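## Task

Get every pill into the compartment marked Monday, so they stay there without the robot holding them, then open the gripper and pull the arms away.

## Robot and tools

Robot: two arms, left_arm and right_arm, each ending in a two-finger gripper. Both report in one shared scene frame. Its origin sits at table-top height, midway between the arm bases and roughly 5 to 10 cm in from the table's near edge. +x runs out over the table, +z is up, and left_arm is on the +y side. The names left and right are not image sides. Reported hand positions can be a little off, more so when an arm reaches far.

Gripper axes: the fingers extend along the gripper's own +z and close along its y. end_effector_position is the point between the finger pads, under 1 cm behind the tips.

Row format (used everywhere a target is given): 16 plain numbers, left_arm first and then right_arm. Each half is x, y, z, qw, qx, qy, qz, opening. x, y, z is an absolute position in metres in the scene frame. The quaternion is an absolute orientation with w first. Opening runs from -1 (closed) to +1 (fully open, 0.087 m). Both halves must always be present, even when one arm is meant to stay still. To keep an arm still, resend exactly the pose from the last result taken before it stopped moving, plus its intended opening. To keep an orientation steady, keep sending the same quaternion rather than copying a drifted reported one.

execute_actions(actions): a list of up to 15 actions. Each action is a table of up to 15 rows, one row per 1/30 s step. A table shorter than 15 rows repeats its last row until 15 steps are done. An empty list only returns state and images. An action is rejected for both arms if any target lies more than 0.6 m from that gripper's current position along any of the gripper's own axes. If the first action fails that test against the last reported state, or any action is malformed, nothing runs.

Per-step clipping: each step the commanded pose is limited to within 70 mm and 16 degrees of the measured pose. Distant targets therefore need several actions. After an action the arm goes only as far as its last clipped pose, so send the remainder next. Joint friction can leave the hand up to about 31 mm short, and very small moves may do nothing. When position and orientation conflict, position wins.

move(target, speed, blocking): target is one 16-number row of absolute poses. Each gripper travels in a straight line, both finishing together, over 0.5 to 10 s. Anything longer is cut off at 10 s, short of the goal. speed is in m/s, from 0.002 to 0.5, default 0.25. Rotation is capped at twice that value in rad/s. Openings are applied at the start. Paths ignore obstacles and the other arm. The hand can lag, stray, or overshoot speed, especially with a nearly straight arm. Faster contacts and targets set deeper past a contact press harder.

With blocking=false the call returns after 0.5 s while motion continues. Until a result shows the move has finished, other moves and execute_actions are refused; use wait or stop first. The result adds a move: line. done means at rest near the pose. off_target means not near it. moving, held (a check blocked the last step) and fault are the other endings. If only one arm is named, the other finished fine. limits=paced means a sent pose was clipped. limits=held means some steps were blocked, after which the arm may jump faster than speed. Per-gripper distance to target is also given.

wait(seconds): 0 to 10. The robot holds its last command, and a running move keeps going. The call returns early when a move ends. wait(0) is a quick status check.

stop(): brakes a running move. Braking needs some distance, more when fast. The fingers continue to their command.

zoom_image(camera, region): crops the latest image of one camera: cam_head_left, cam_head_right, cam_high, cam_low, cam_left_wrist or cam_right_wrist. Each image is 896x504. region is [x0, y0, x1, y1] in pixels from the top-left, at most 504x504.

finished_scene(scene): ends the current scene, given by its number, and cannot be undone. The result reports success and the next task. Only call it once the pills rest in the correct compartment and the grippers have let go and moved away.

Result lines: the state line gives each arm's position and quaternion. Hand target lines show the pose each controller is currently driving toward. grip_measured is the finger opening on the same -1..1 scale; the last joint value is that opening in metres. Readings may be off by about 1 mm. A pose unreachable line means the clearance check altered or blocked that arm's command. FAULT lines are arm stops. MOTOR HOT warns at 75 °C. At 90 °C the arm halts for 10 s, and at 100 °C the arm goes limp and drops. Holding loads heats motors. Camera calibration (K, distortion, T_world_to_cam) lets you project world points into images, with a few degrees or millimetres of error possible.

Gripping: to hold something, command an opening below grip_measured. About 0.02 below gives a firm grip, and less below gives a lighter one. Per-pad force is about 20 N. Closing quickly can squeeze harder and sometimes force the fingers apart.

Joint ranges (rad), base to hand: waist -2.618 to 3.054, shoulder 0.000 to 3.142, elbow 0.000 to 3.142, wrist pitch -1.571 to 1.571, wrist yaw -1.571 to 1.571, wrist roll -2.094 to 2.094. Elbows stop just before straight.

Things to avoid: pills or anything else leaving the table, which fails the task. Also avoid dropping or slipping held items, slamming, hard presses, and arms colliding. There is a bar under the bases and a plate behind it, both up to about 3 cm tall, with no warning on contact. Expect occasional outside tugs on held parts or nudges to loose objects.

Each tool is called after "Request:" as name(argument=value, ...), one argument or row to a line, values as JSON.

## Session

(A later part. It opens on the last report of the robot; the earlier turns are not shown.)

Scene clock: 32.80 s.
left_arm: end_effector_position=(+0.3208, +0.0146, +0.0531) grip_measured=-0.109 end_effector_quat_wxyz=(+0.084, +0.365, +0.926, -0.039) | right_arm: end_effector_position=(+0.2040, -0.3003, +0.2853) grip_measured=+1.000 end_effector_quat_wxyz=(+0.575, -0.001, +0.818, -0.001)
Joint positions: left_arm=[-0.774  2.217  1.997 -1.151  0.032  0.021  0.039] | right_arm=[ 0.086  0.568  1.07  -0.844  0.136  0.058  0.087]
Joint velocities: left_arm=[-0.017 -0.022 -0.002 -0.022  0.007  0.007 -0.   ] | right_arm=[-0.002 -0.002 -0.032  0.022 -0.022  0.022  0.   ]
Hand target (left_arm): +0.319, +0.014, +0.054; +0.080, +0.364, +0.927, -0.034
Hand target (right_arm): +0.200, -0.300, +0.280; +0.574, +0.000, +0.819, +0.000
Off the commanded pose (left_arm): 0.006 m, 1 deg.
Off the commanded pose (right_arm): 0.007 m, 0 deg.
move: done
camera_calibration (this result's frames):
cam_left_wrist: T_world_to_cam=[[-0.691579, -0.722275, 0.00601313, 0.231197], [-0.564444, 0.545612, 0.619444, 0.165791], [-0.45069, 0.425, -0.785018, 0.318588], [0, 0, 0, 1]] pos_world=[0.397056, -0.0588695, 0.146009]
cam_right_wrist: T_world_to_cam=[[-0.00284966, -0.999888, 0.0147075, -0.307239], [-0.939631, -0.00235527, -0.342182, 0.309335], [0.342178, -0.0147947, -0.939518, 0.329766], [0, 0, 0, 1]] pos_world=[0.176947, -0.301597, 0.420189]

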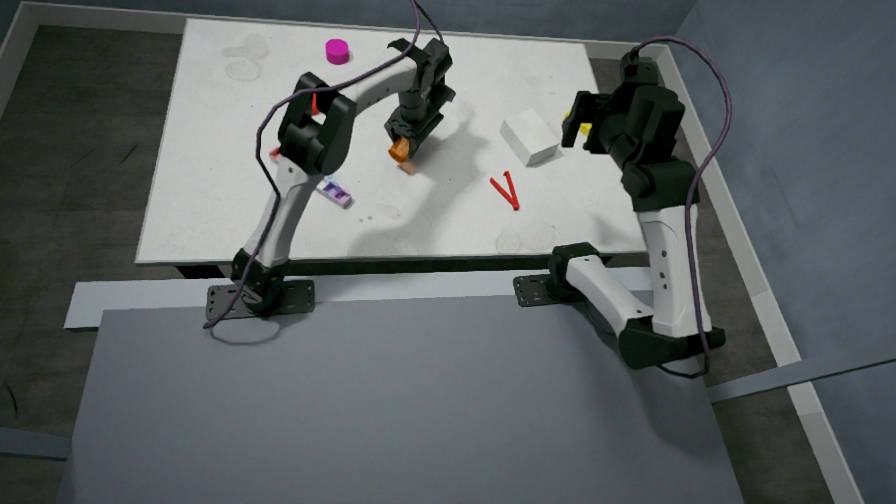

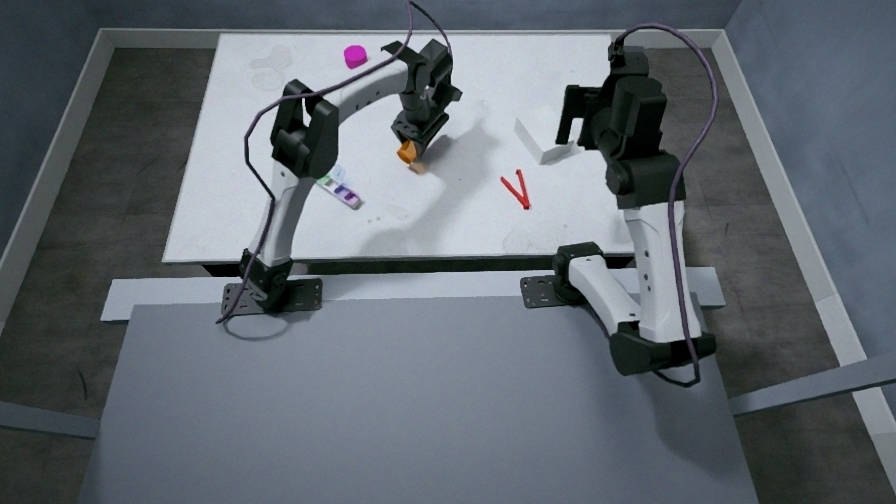

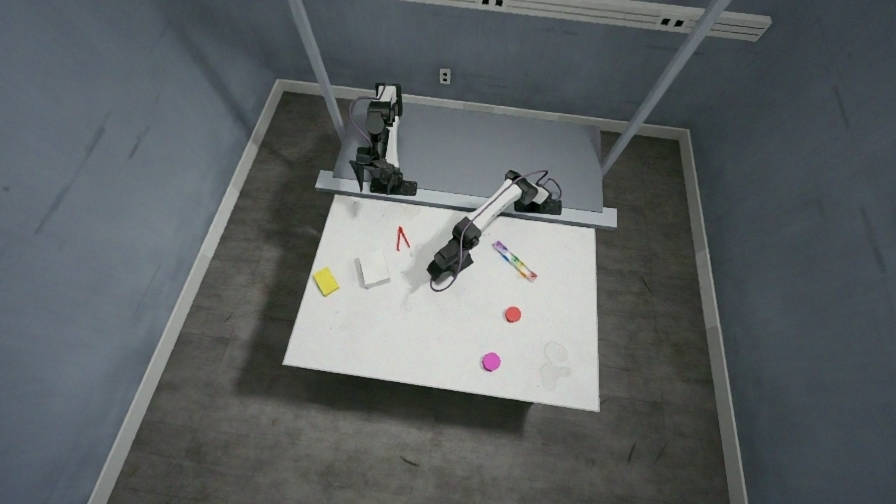

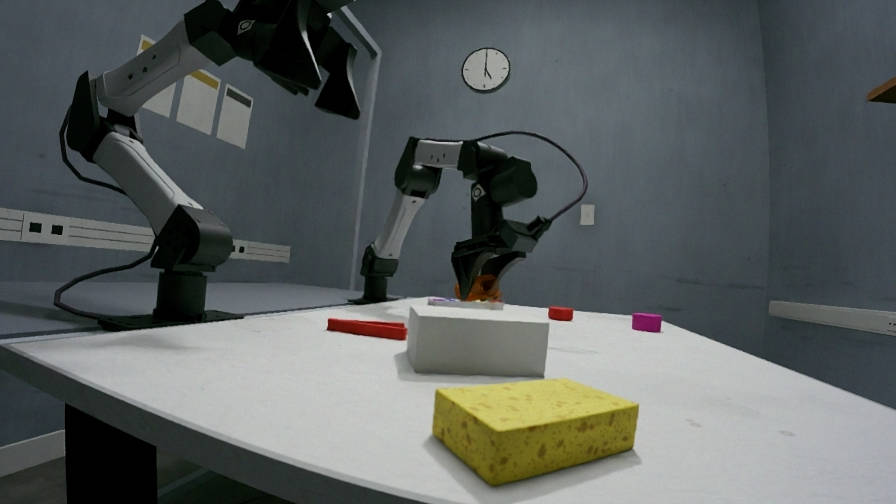

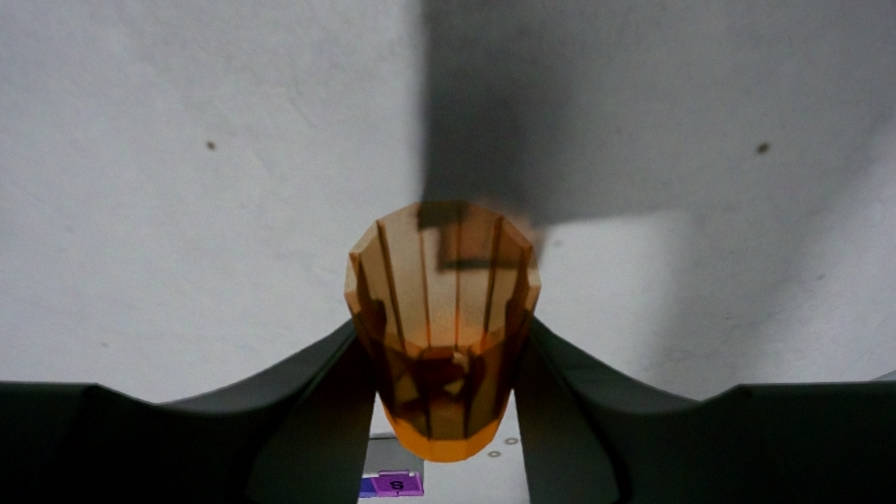

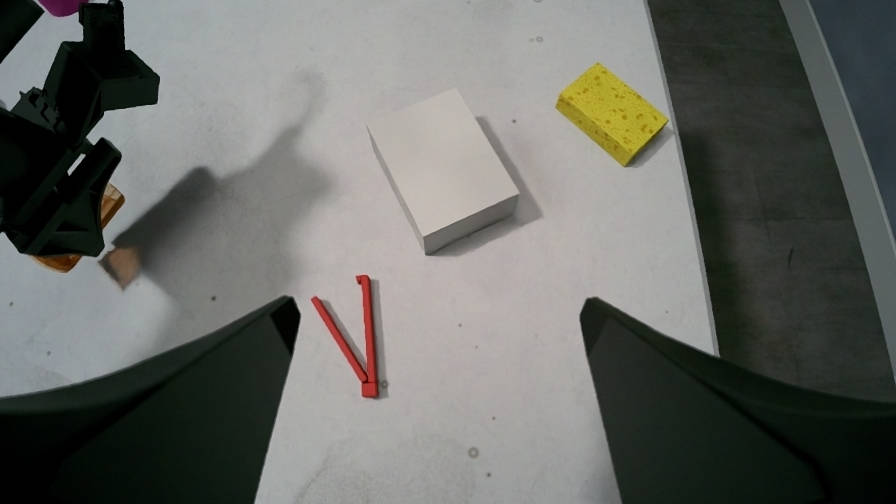

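Request:
move(
  target=[0.30,0.1,0.13,0.123,0.323,0.937,-0.042,-0.135,0.2,-0.3,0.28,0.574,0,0.819,0,1],
  speed=0.1,
)

Request:
move(
  target=[0.25,0.305,0.12,0.123,0.323,0.937,-0.042,-0.135,0.2,-0.3,0.28,0.574,0,0.819,0,1],
  speed=0.1,
)

Request:
move(
  target=[0.252,0.302,0.068,0.066,0.325,0.944,-0.023,-0.135,0.2,-0.3,0.28,0.574,0,0.819,0,1],
  speed=0.05,
)

Request:
zoom_image(
  camera="cam_low",
  region=[420,220,560,320],
)

Scene clock: 37.13 s.
left_arm: end_effector_position=(+0.3052, +0.0922, +0.1283) grip_measured=-0.109 end_effector_quat_wxyz=(+0.132, +0.323, +0.936, -0.044) | right_arm: end_effector_position=(+0.2040, -0.3004, +0.2853) grip_measured=+1.000 end_effector_quat_wxyz=(+0.575, -0.000, +0.818, -0.001)
Joint positions: left_arm=[-0.648  1.864  1.762 -1.177  0.032  0.056  0.039] | right_arm=[ 0.086  0.568  1.07  -0.844  0.137  0.059  0.087]
Joint velocities: left_arm=[-0.007  0.002 -0.012 -0.081 -0.022  0.051  0.   ] | right_arm=[ 0.017 -0.002  0.007  0.022  0.037  0.037  0.   ]
Hand target (left_arm): +0.300, +0.100, +0.129; +0.122, +0.323, +0.938, -0.042
Hand target (right_arm): +0.200, -0.300, +0.280; +0.574, -0.000, +0.819, +0.000
Off the commanded pose (left_arm): 0.010 m, 1 deg.
Off the commanded pose (right_arm): 0.007 m, 0 deg.
move: done
camera_calibration (this result's frames):
cam_left_wrist: T_world_to_cam=[[-0.624382, -0.781069, -0.00882026, 0.262841], [-0.659048, 0.520711, 0.542693, 0.109042], [-0.419288, 0.344661, -0.839885, 0.342488], [0, 0, 0, 1]] pos_world=[0.379578, 0.0304752, 0.230792]
cam_right_wrist: T_world_to_cam=[[-0.00369604, -0.999886, 0.0146069, -0.307155], [-0.939616, -0.00152619, -0.342226, 0.3096], [0.34221, -0.0149898, -0.939504, 0.3297], [0, 0, 0, 1]] pos_world=[0.176944, -0.301705, 0.420194]

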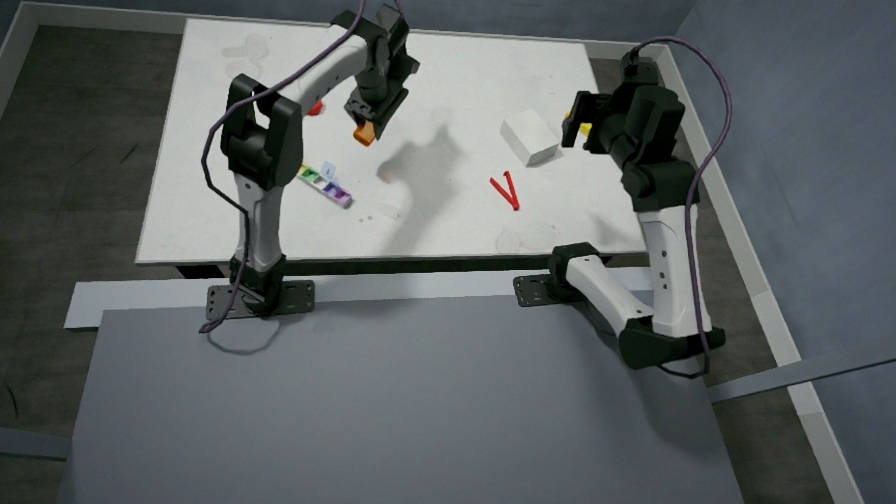

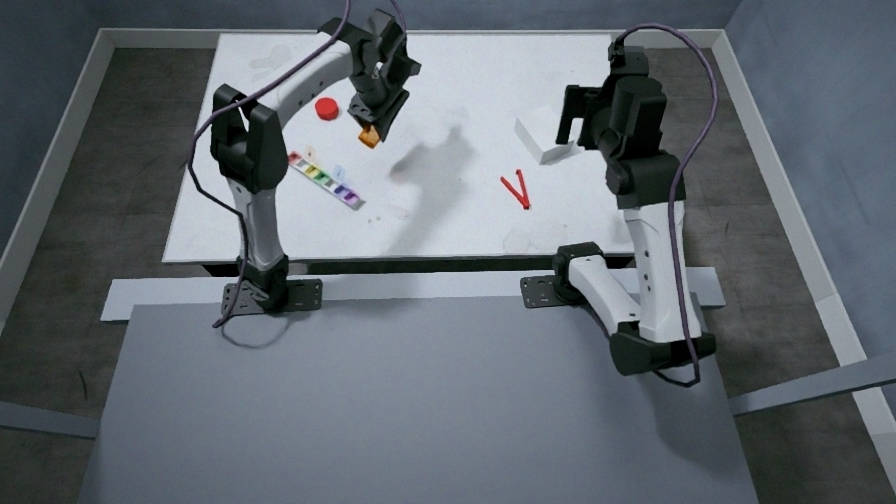

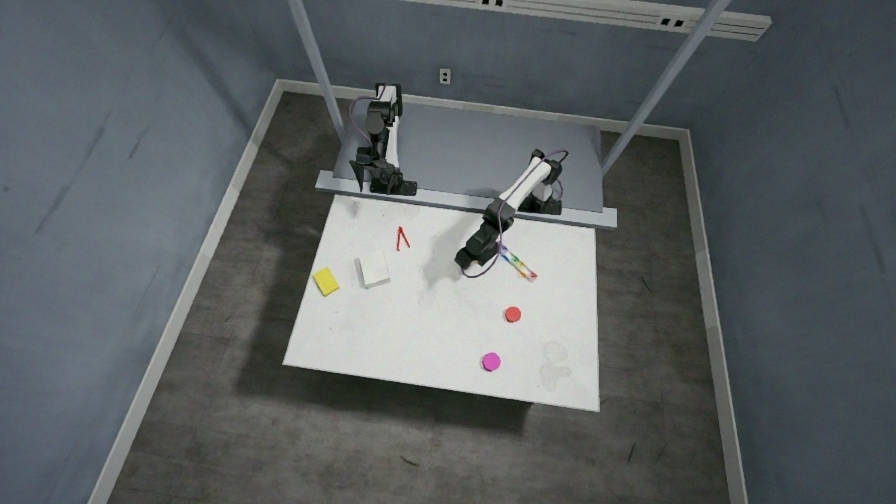

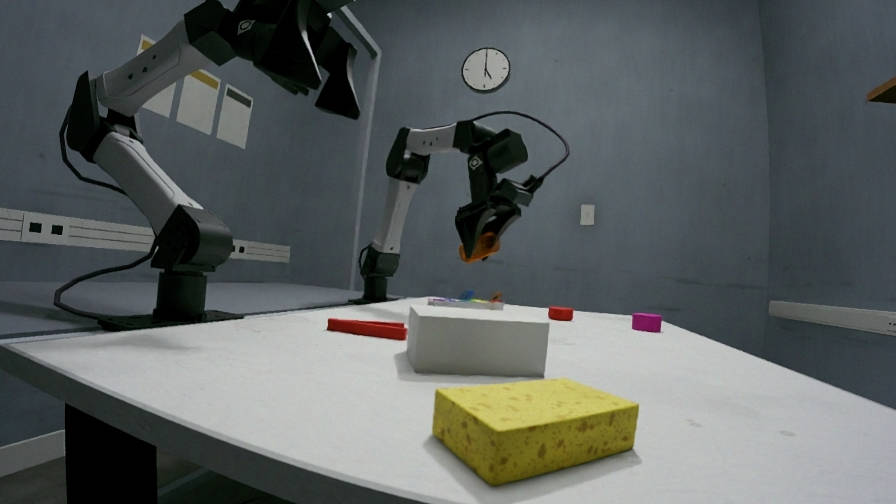

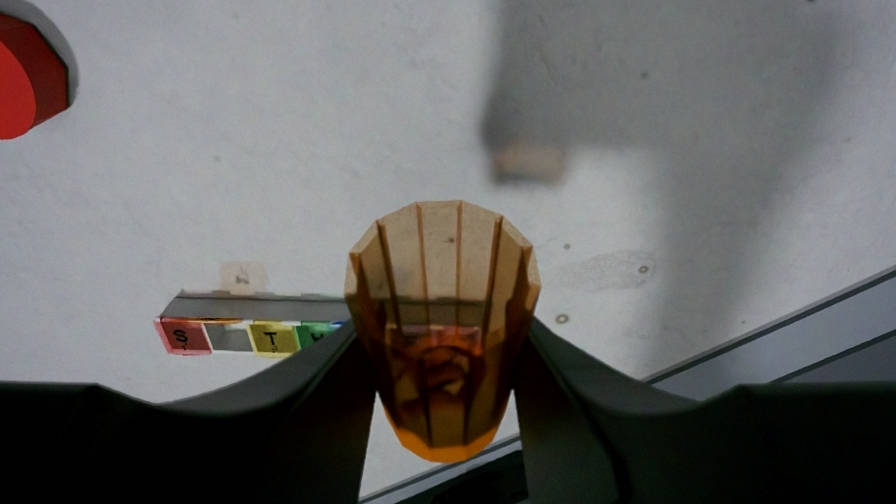

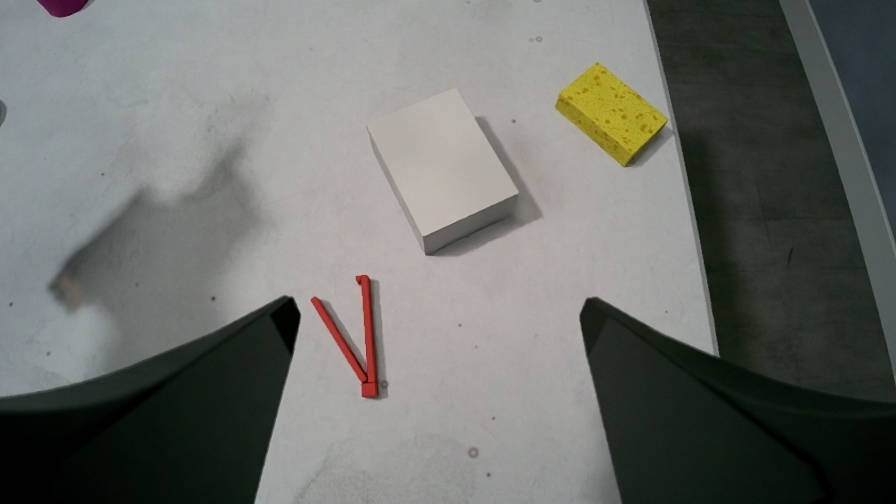

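Scene clock: 39.83 s.
left_arm: end_effector_position=(+0.2590, +0.3001, +0.1181) grip_measured=-0.109 end_effector_quat_wxyz=(+0.126, +0.323, +0.937, -0.042) | right_arm: end_effector_position=(+0.2040, -0.3004, +0.2853) grip_measured=+1.000 end_effector_quat_wxyz=(+0.575, -0.000, +0.818, -0.001)
Joint positions: left_arm=[-0.054  1.461  1.267 -1.161  0.181  0.635  0.039] | right_arm=[ 0.086  0.568  1.07  -0.844  0.137  0.059  0.087]
Joint velocities: left_arm=[-0.007  0.002  0.012  0.022  0.022  0.007  0.001] | right_arm=[-0.022 -0.007 -0.022  0.022 -0.007  0.051  0.   ]
Hand target (left_arm): +0.252, +0.302, +0.118; +0.122, +0.323, +0.938, -0.045
Hand target (right_arm): +0.200, -0.300, +0.280; +0.574, -0.000, +0.819, +0.000
Off the commanded pose (left_arm): 0.010 m, 0 deg.
Off the commanded pose (right_arm): 0.007 m, 0 deg.
move: done
camera_calibration (this result's frames):
cam_left_wrist: T_world_to_cam=[[-0.623731, -0.781587, -0.00898249, 0.396285], [-0.653892, 0.515462, 0.553827, -0.0251565], [-0.428234, 0.351313, -0.832584, 0.242354], [0, 0, 0, 1]] pos_world=[0.33451, 0.237557, 0.219272]
cam_right_wrist: T_world_to_cam=[[-0.00369604, -0.999886, 0.0146069, -0.307155], [-0.939616, -0.00152619, -0.342226, 0.3096], [0.34221, -0.0149898, -0.939504, 0.3297], [0, 0, 0, 1]] pos_world=[0.176944, -0.301705, 0.420194]

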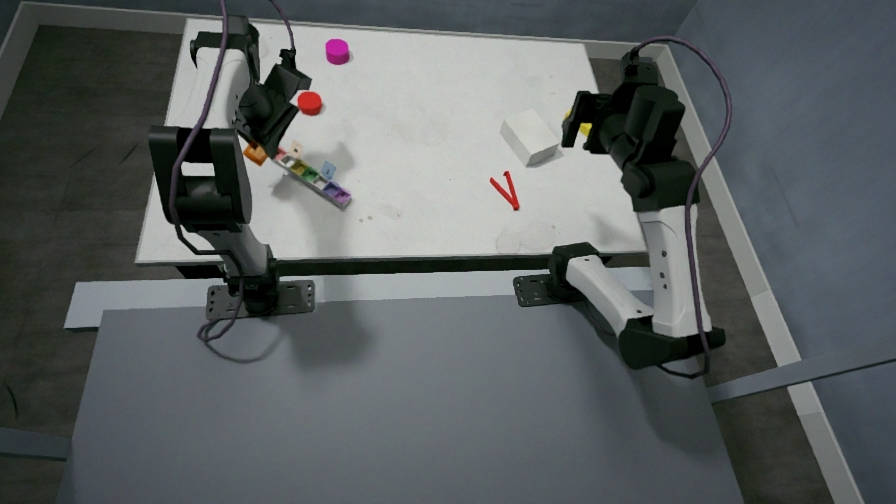

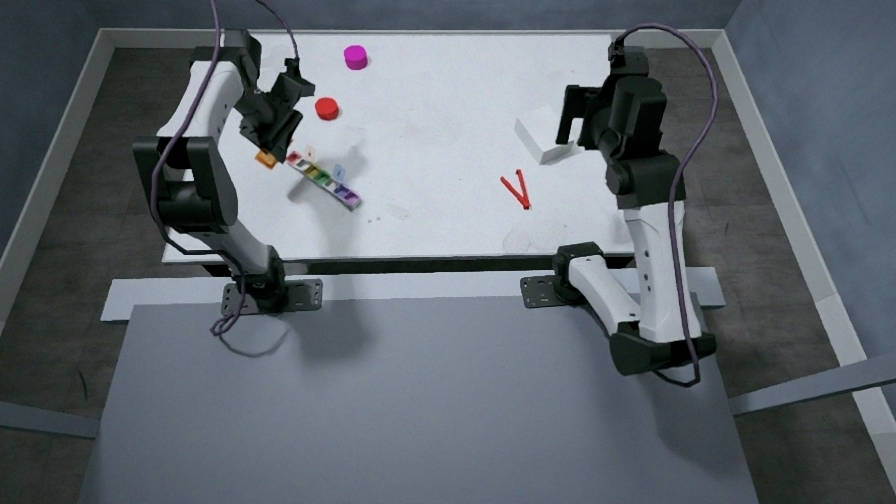

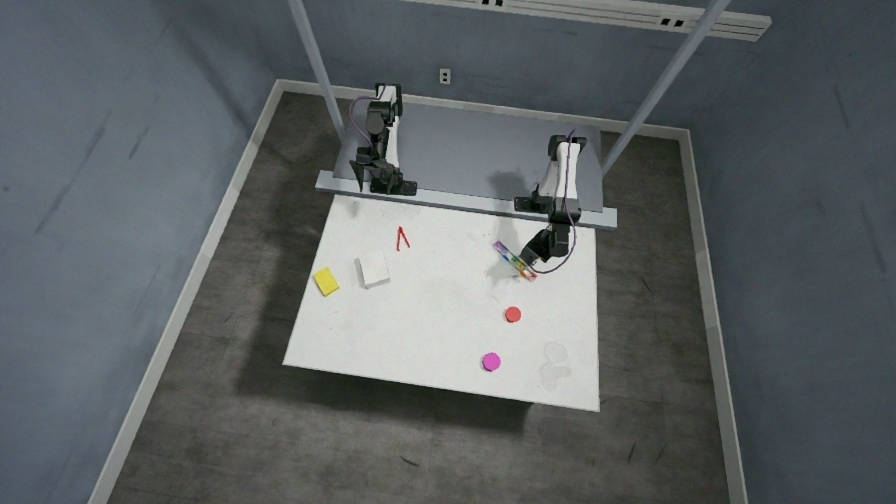

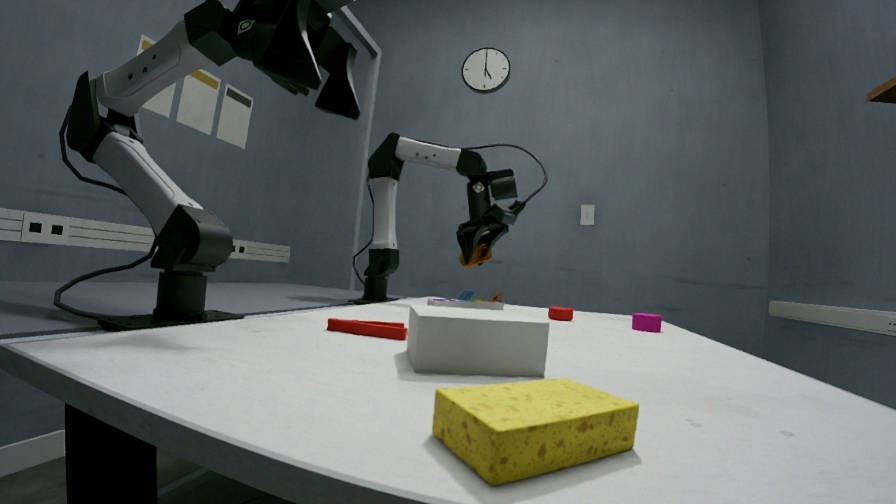

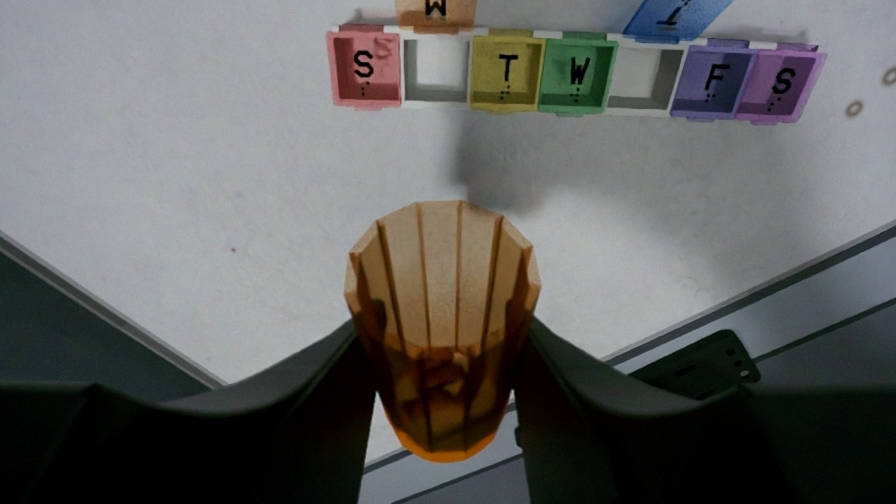

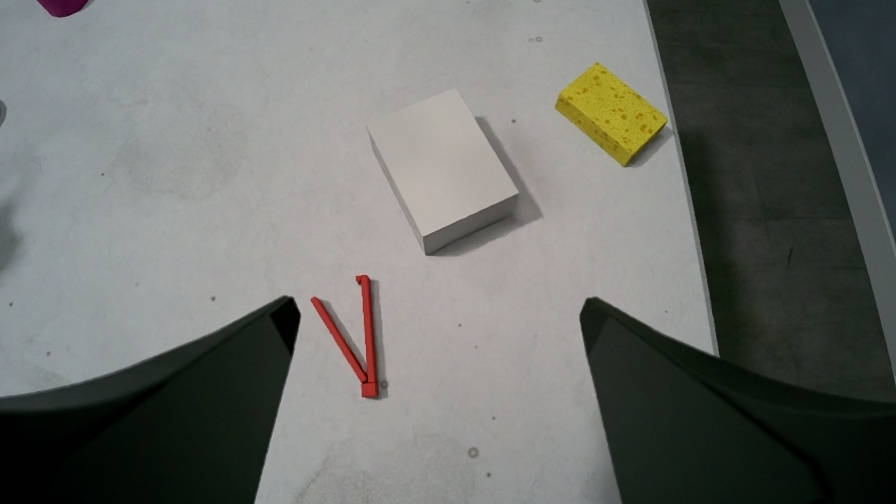

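Scene clock: 41.40 s.
left_arm: end_effector_position=(+0.2507, +0.3031, +0.0741) grip_measured=-0.109 end_effector_quat_wxyz=(+0.068, +0.325, +0.943, -0.028) | right_arm: end_effector_position=(+0.2040, -0.3005, +0.2853) grip_measured=+1.000 end_effector_quat_wxyz=(+0.575, -0.000, +0.818, -0.001)
Joint positions: left_arm=[-0.089  1.535  1.164 -1.085  0.115  0.615  0.039] | right_arm=[ 0.086  0.568  1.07  -0.844  0.137  0.059  0.087]
Joint velocities: left_arm=[ 0.002  0.007 -0.012  0.066  0.051  0.007 -0.001] | right_arm=[ 0.017 -0.007 -0.012 -0.022  0.095 -0.022  0.   ]
Hand target (left_arm): +0.252, +0.302, +0.069; +0.066, +0.325, +0.943, -0.024
Hand target (right_arm): +0.200, -0.300, +0.280; +0.574, -0.000, +0.819, +0.000
Off the commanded pose (left_arm): 0.006 m, 1 deg.
Off the commanded pose (right_arm): 0.007 m, 0 deg.
move: done
camera_calibration (this result's frames):
cam_left_wrist: T_world_to_cam=[[-0.626218, -0.779635, 0.00442437, 0.392056], [-0.591155, 0.478512, 0.649277, -0.0194073], [-0.508317, 0.403974, -0.760539, 0.199878], [0, 0, 0, 1]] pos_world=[0.335641, 0.234202, 0.162881]
cam_right_wrist: T_world_to_cam=[[-0.00405452, -0.999883, 0.014736, -0.307184], [-0.939609, -0.00123386, -0.342248, 0.309696], [0.342226, -0.0152338, -0.939494, 0.329622], [0, 0, 0, 1]] pos_world=[0.176942, -0.301745, 0.420197]

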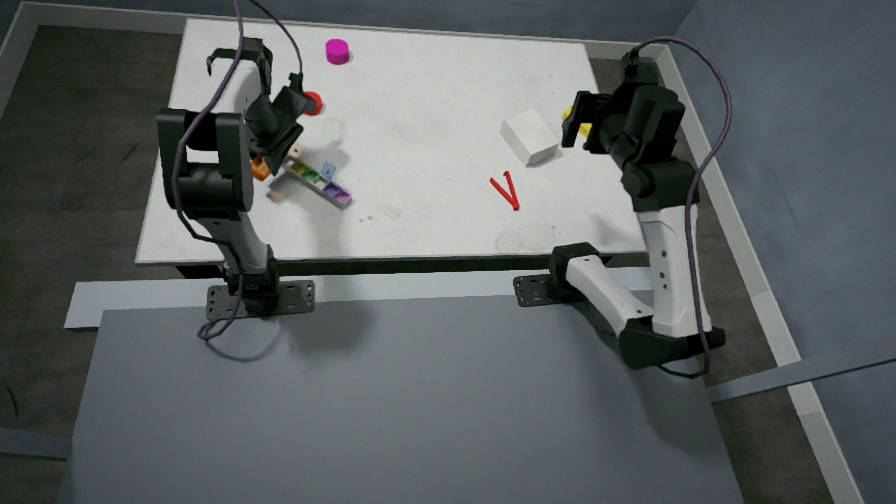

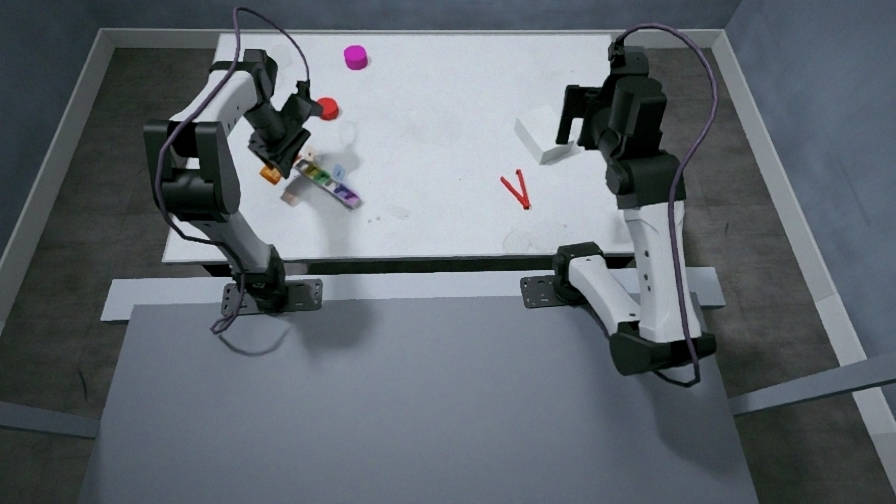

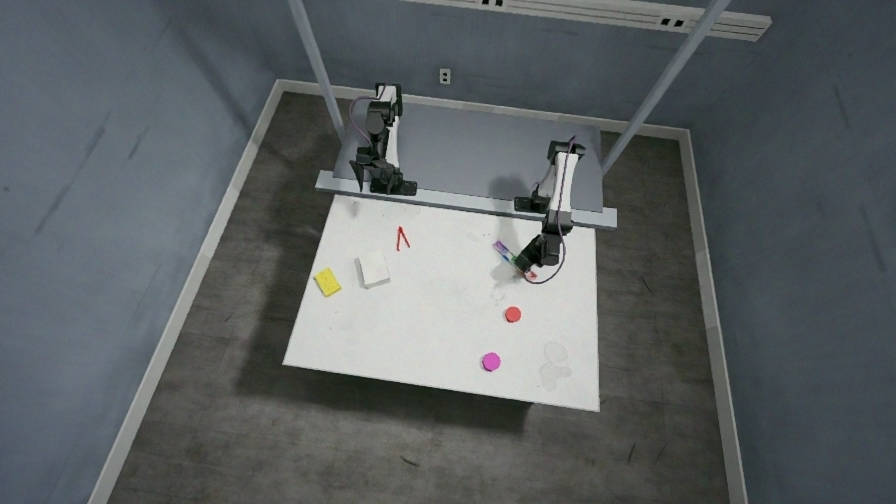

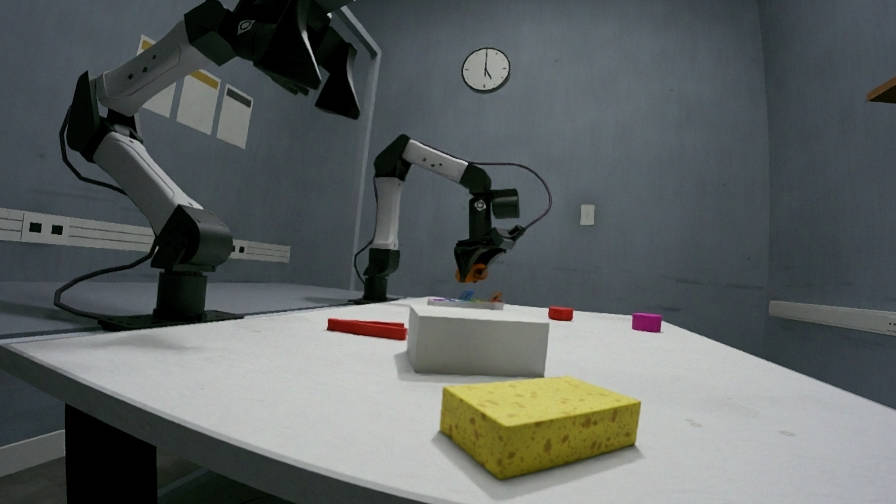

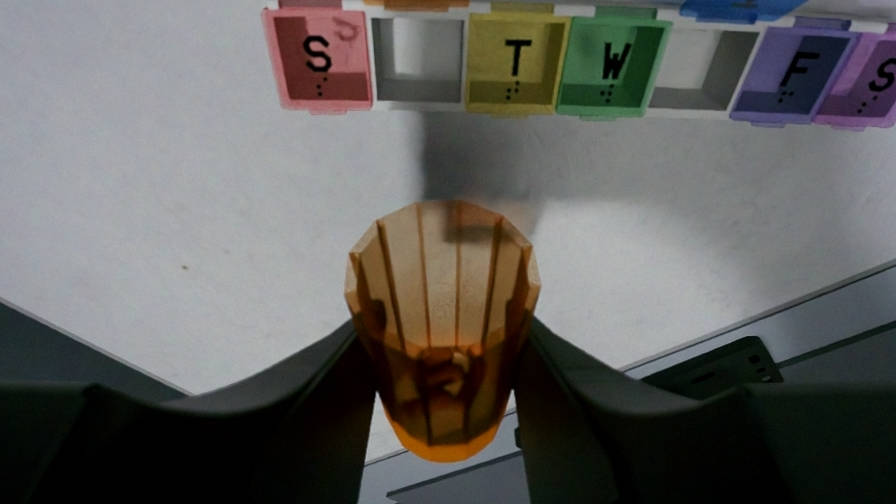

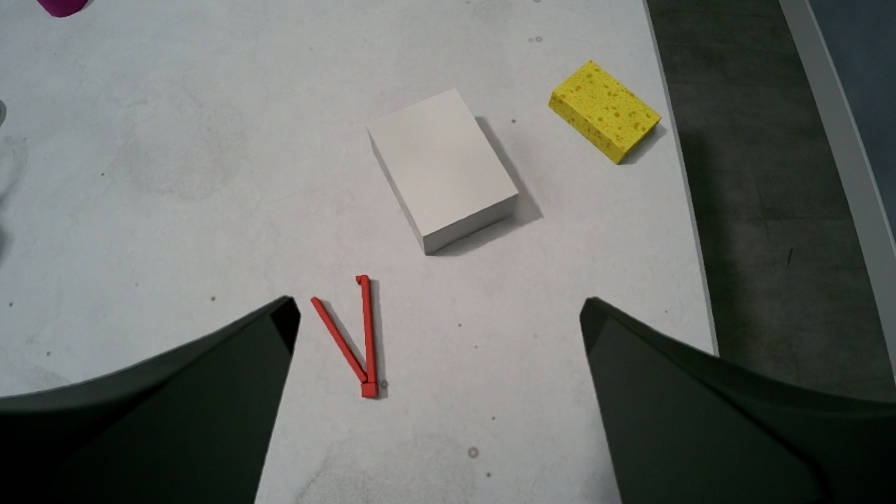

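Region (420, 220, 560, 320) of cam_low's 896x504 image, scaled by 3.600, with more detail than that image has; it fills the top 360 rows of this view, and the rest is white.

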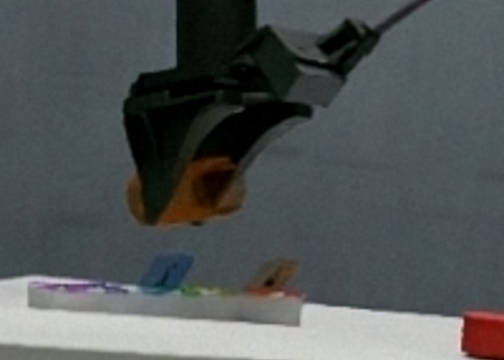

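Request:
move(
  target=[0.264,0.302,0.046,0.017,0.326,0.945,-0.006,-0.135,0.2,-0.3,0.28,0.574,0,0.819,0,1],
  speed=0.03,
)

Request:
zoom_image(
  camera="cam_low",
  region=[420,220,560,320],
)

Scene clock: 47.03 s.
left_arm: end_effector_position=(+0.2545, +0.3037, +0.0460) grip_measured=-0.109 end_effector_quat_wxyz=(+0.006, +0.326, +0.945, -0.015) | right_arm: end_effector_position=(+0.2040, -0.3005, +0.2853) grip_measured=+1.000 end_effector_quat_wxyz=(+0.575, -0.000, +0.818, -0.001)
Joint positions: left_arm=[-0.126  1.677  1.188 -1.076  0.054  0.586  0.039] | right_arm=[ 0.086  0.568  1.07  -0.844  0.137  0.059  0.087]
Joint velocities: left_arm=[-0.002  0.002 -0.002 -0.022  0.037 -0.007 -0.   ] | right_arm=[ 0.007  0.002  0.002 -0.051 -0.037  0.081  0.   ]
Hand target (left_arm): +0.264, +0.302, +0.047; +0.017, +0.326, +0.945, -0.007
Hand target (right_arm): +0.200, -0.300, +0.280; +0.574, -0.000, +0.819, +0.000
Off the commanded pose (left_arm): 0.010 m, 2 deg.
Off the commanded pose (right_arm): 0.007 m, 0 deg.
move: done
camera_calibration (this result's frames):
cam_left_wrist: T_world_to_cam=[[-0.625759, -0.779722, 0.0214441, 0.394154], [-0.515071, 0.433699, 0.739328, -0.00907219], [-0.585771, 0.451596, -0.673004, 0.181433], [0, 0, 0, 1]] pos_world=[0.348251, 0.229331, 0.12036]
cam_right_wrist: T_world_to_cam=[[-0.00405452, -0.999883, 0.014736, -0.307184], [-0.939609, -0.00123386, -0.342248, 0.309696], [0.342226, -0.0152338, -0.939494, 0.329622], [0, 0, 0, 1]] pos_world=[0.176942, -0.301745, 0.420197]

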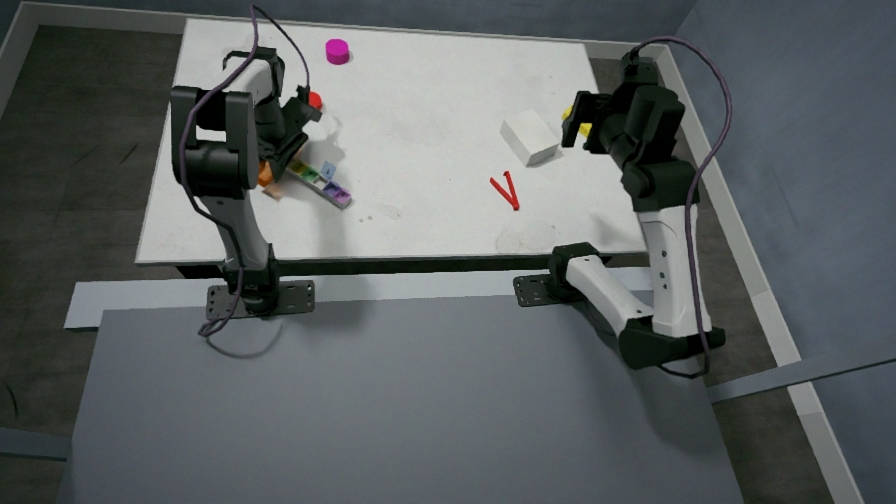

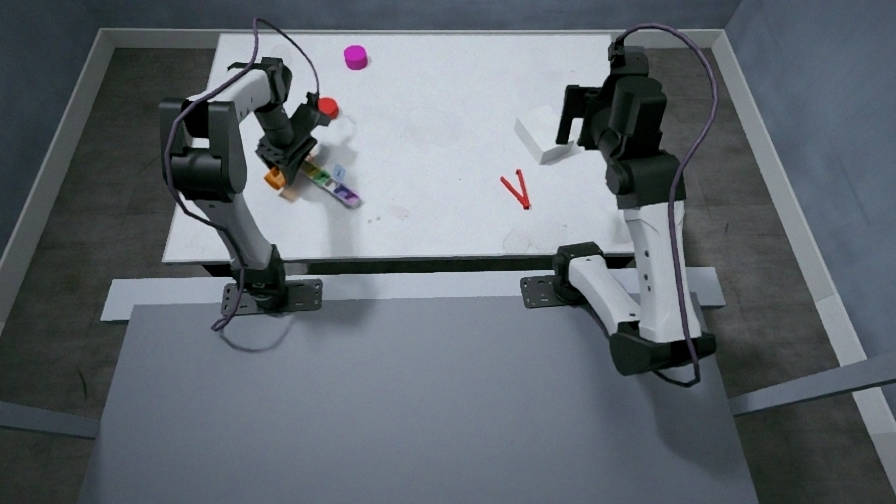

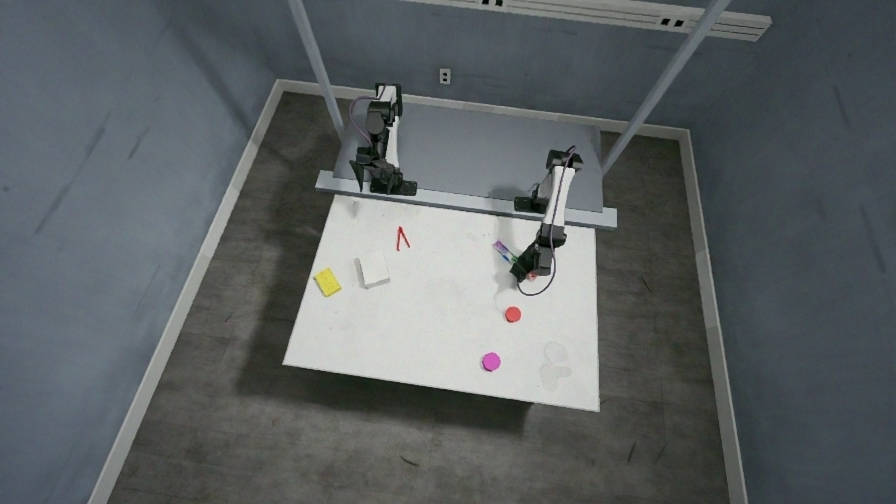

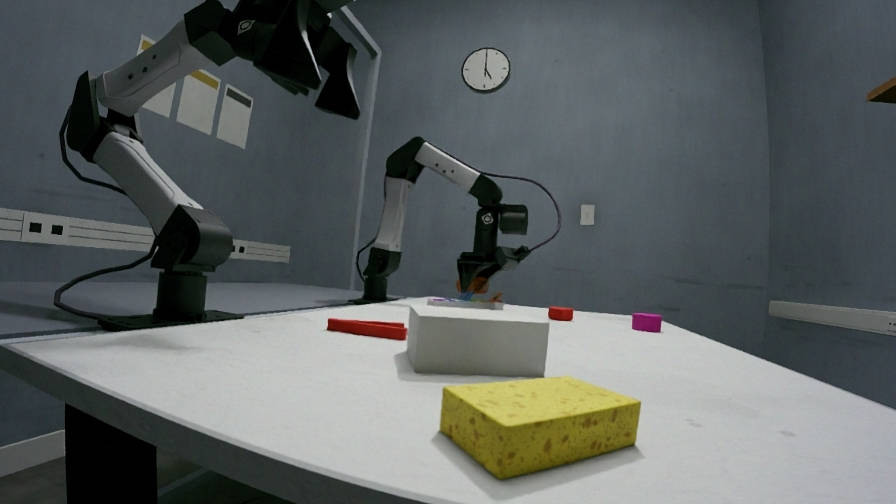

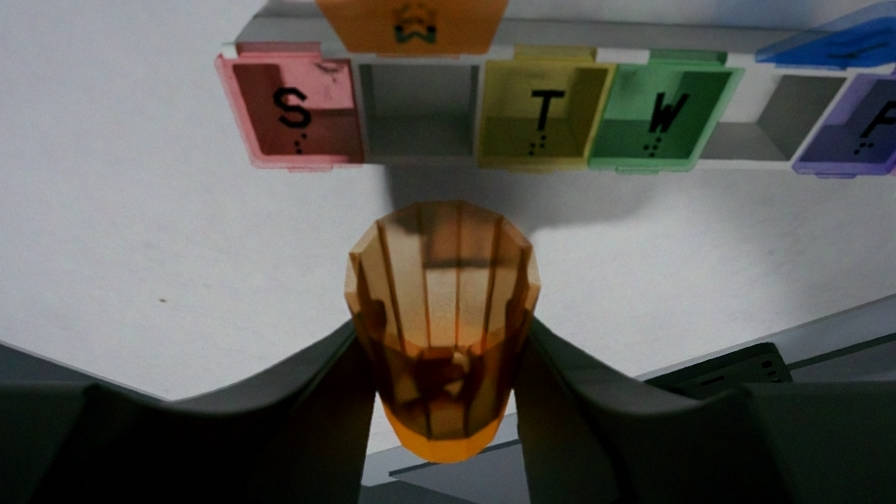

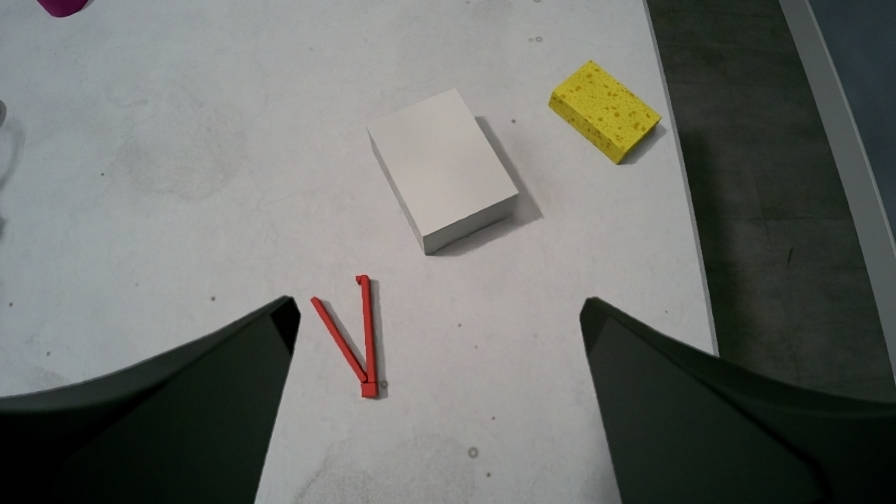

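Region (420, 220, 560, 320) of cam_low's 896x504 image, scaled by 3.600, with more detail than that image has; it fills the top 360 rows of this view, and the rest is white.

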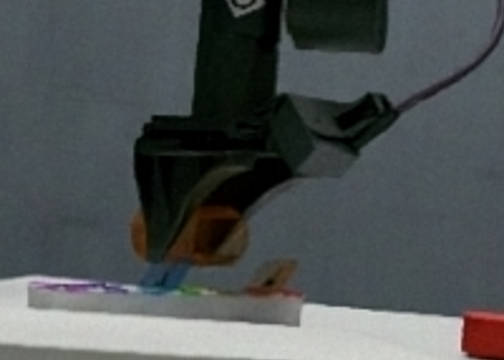

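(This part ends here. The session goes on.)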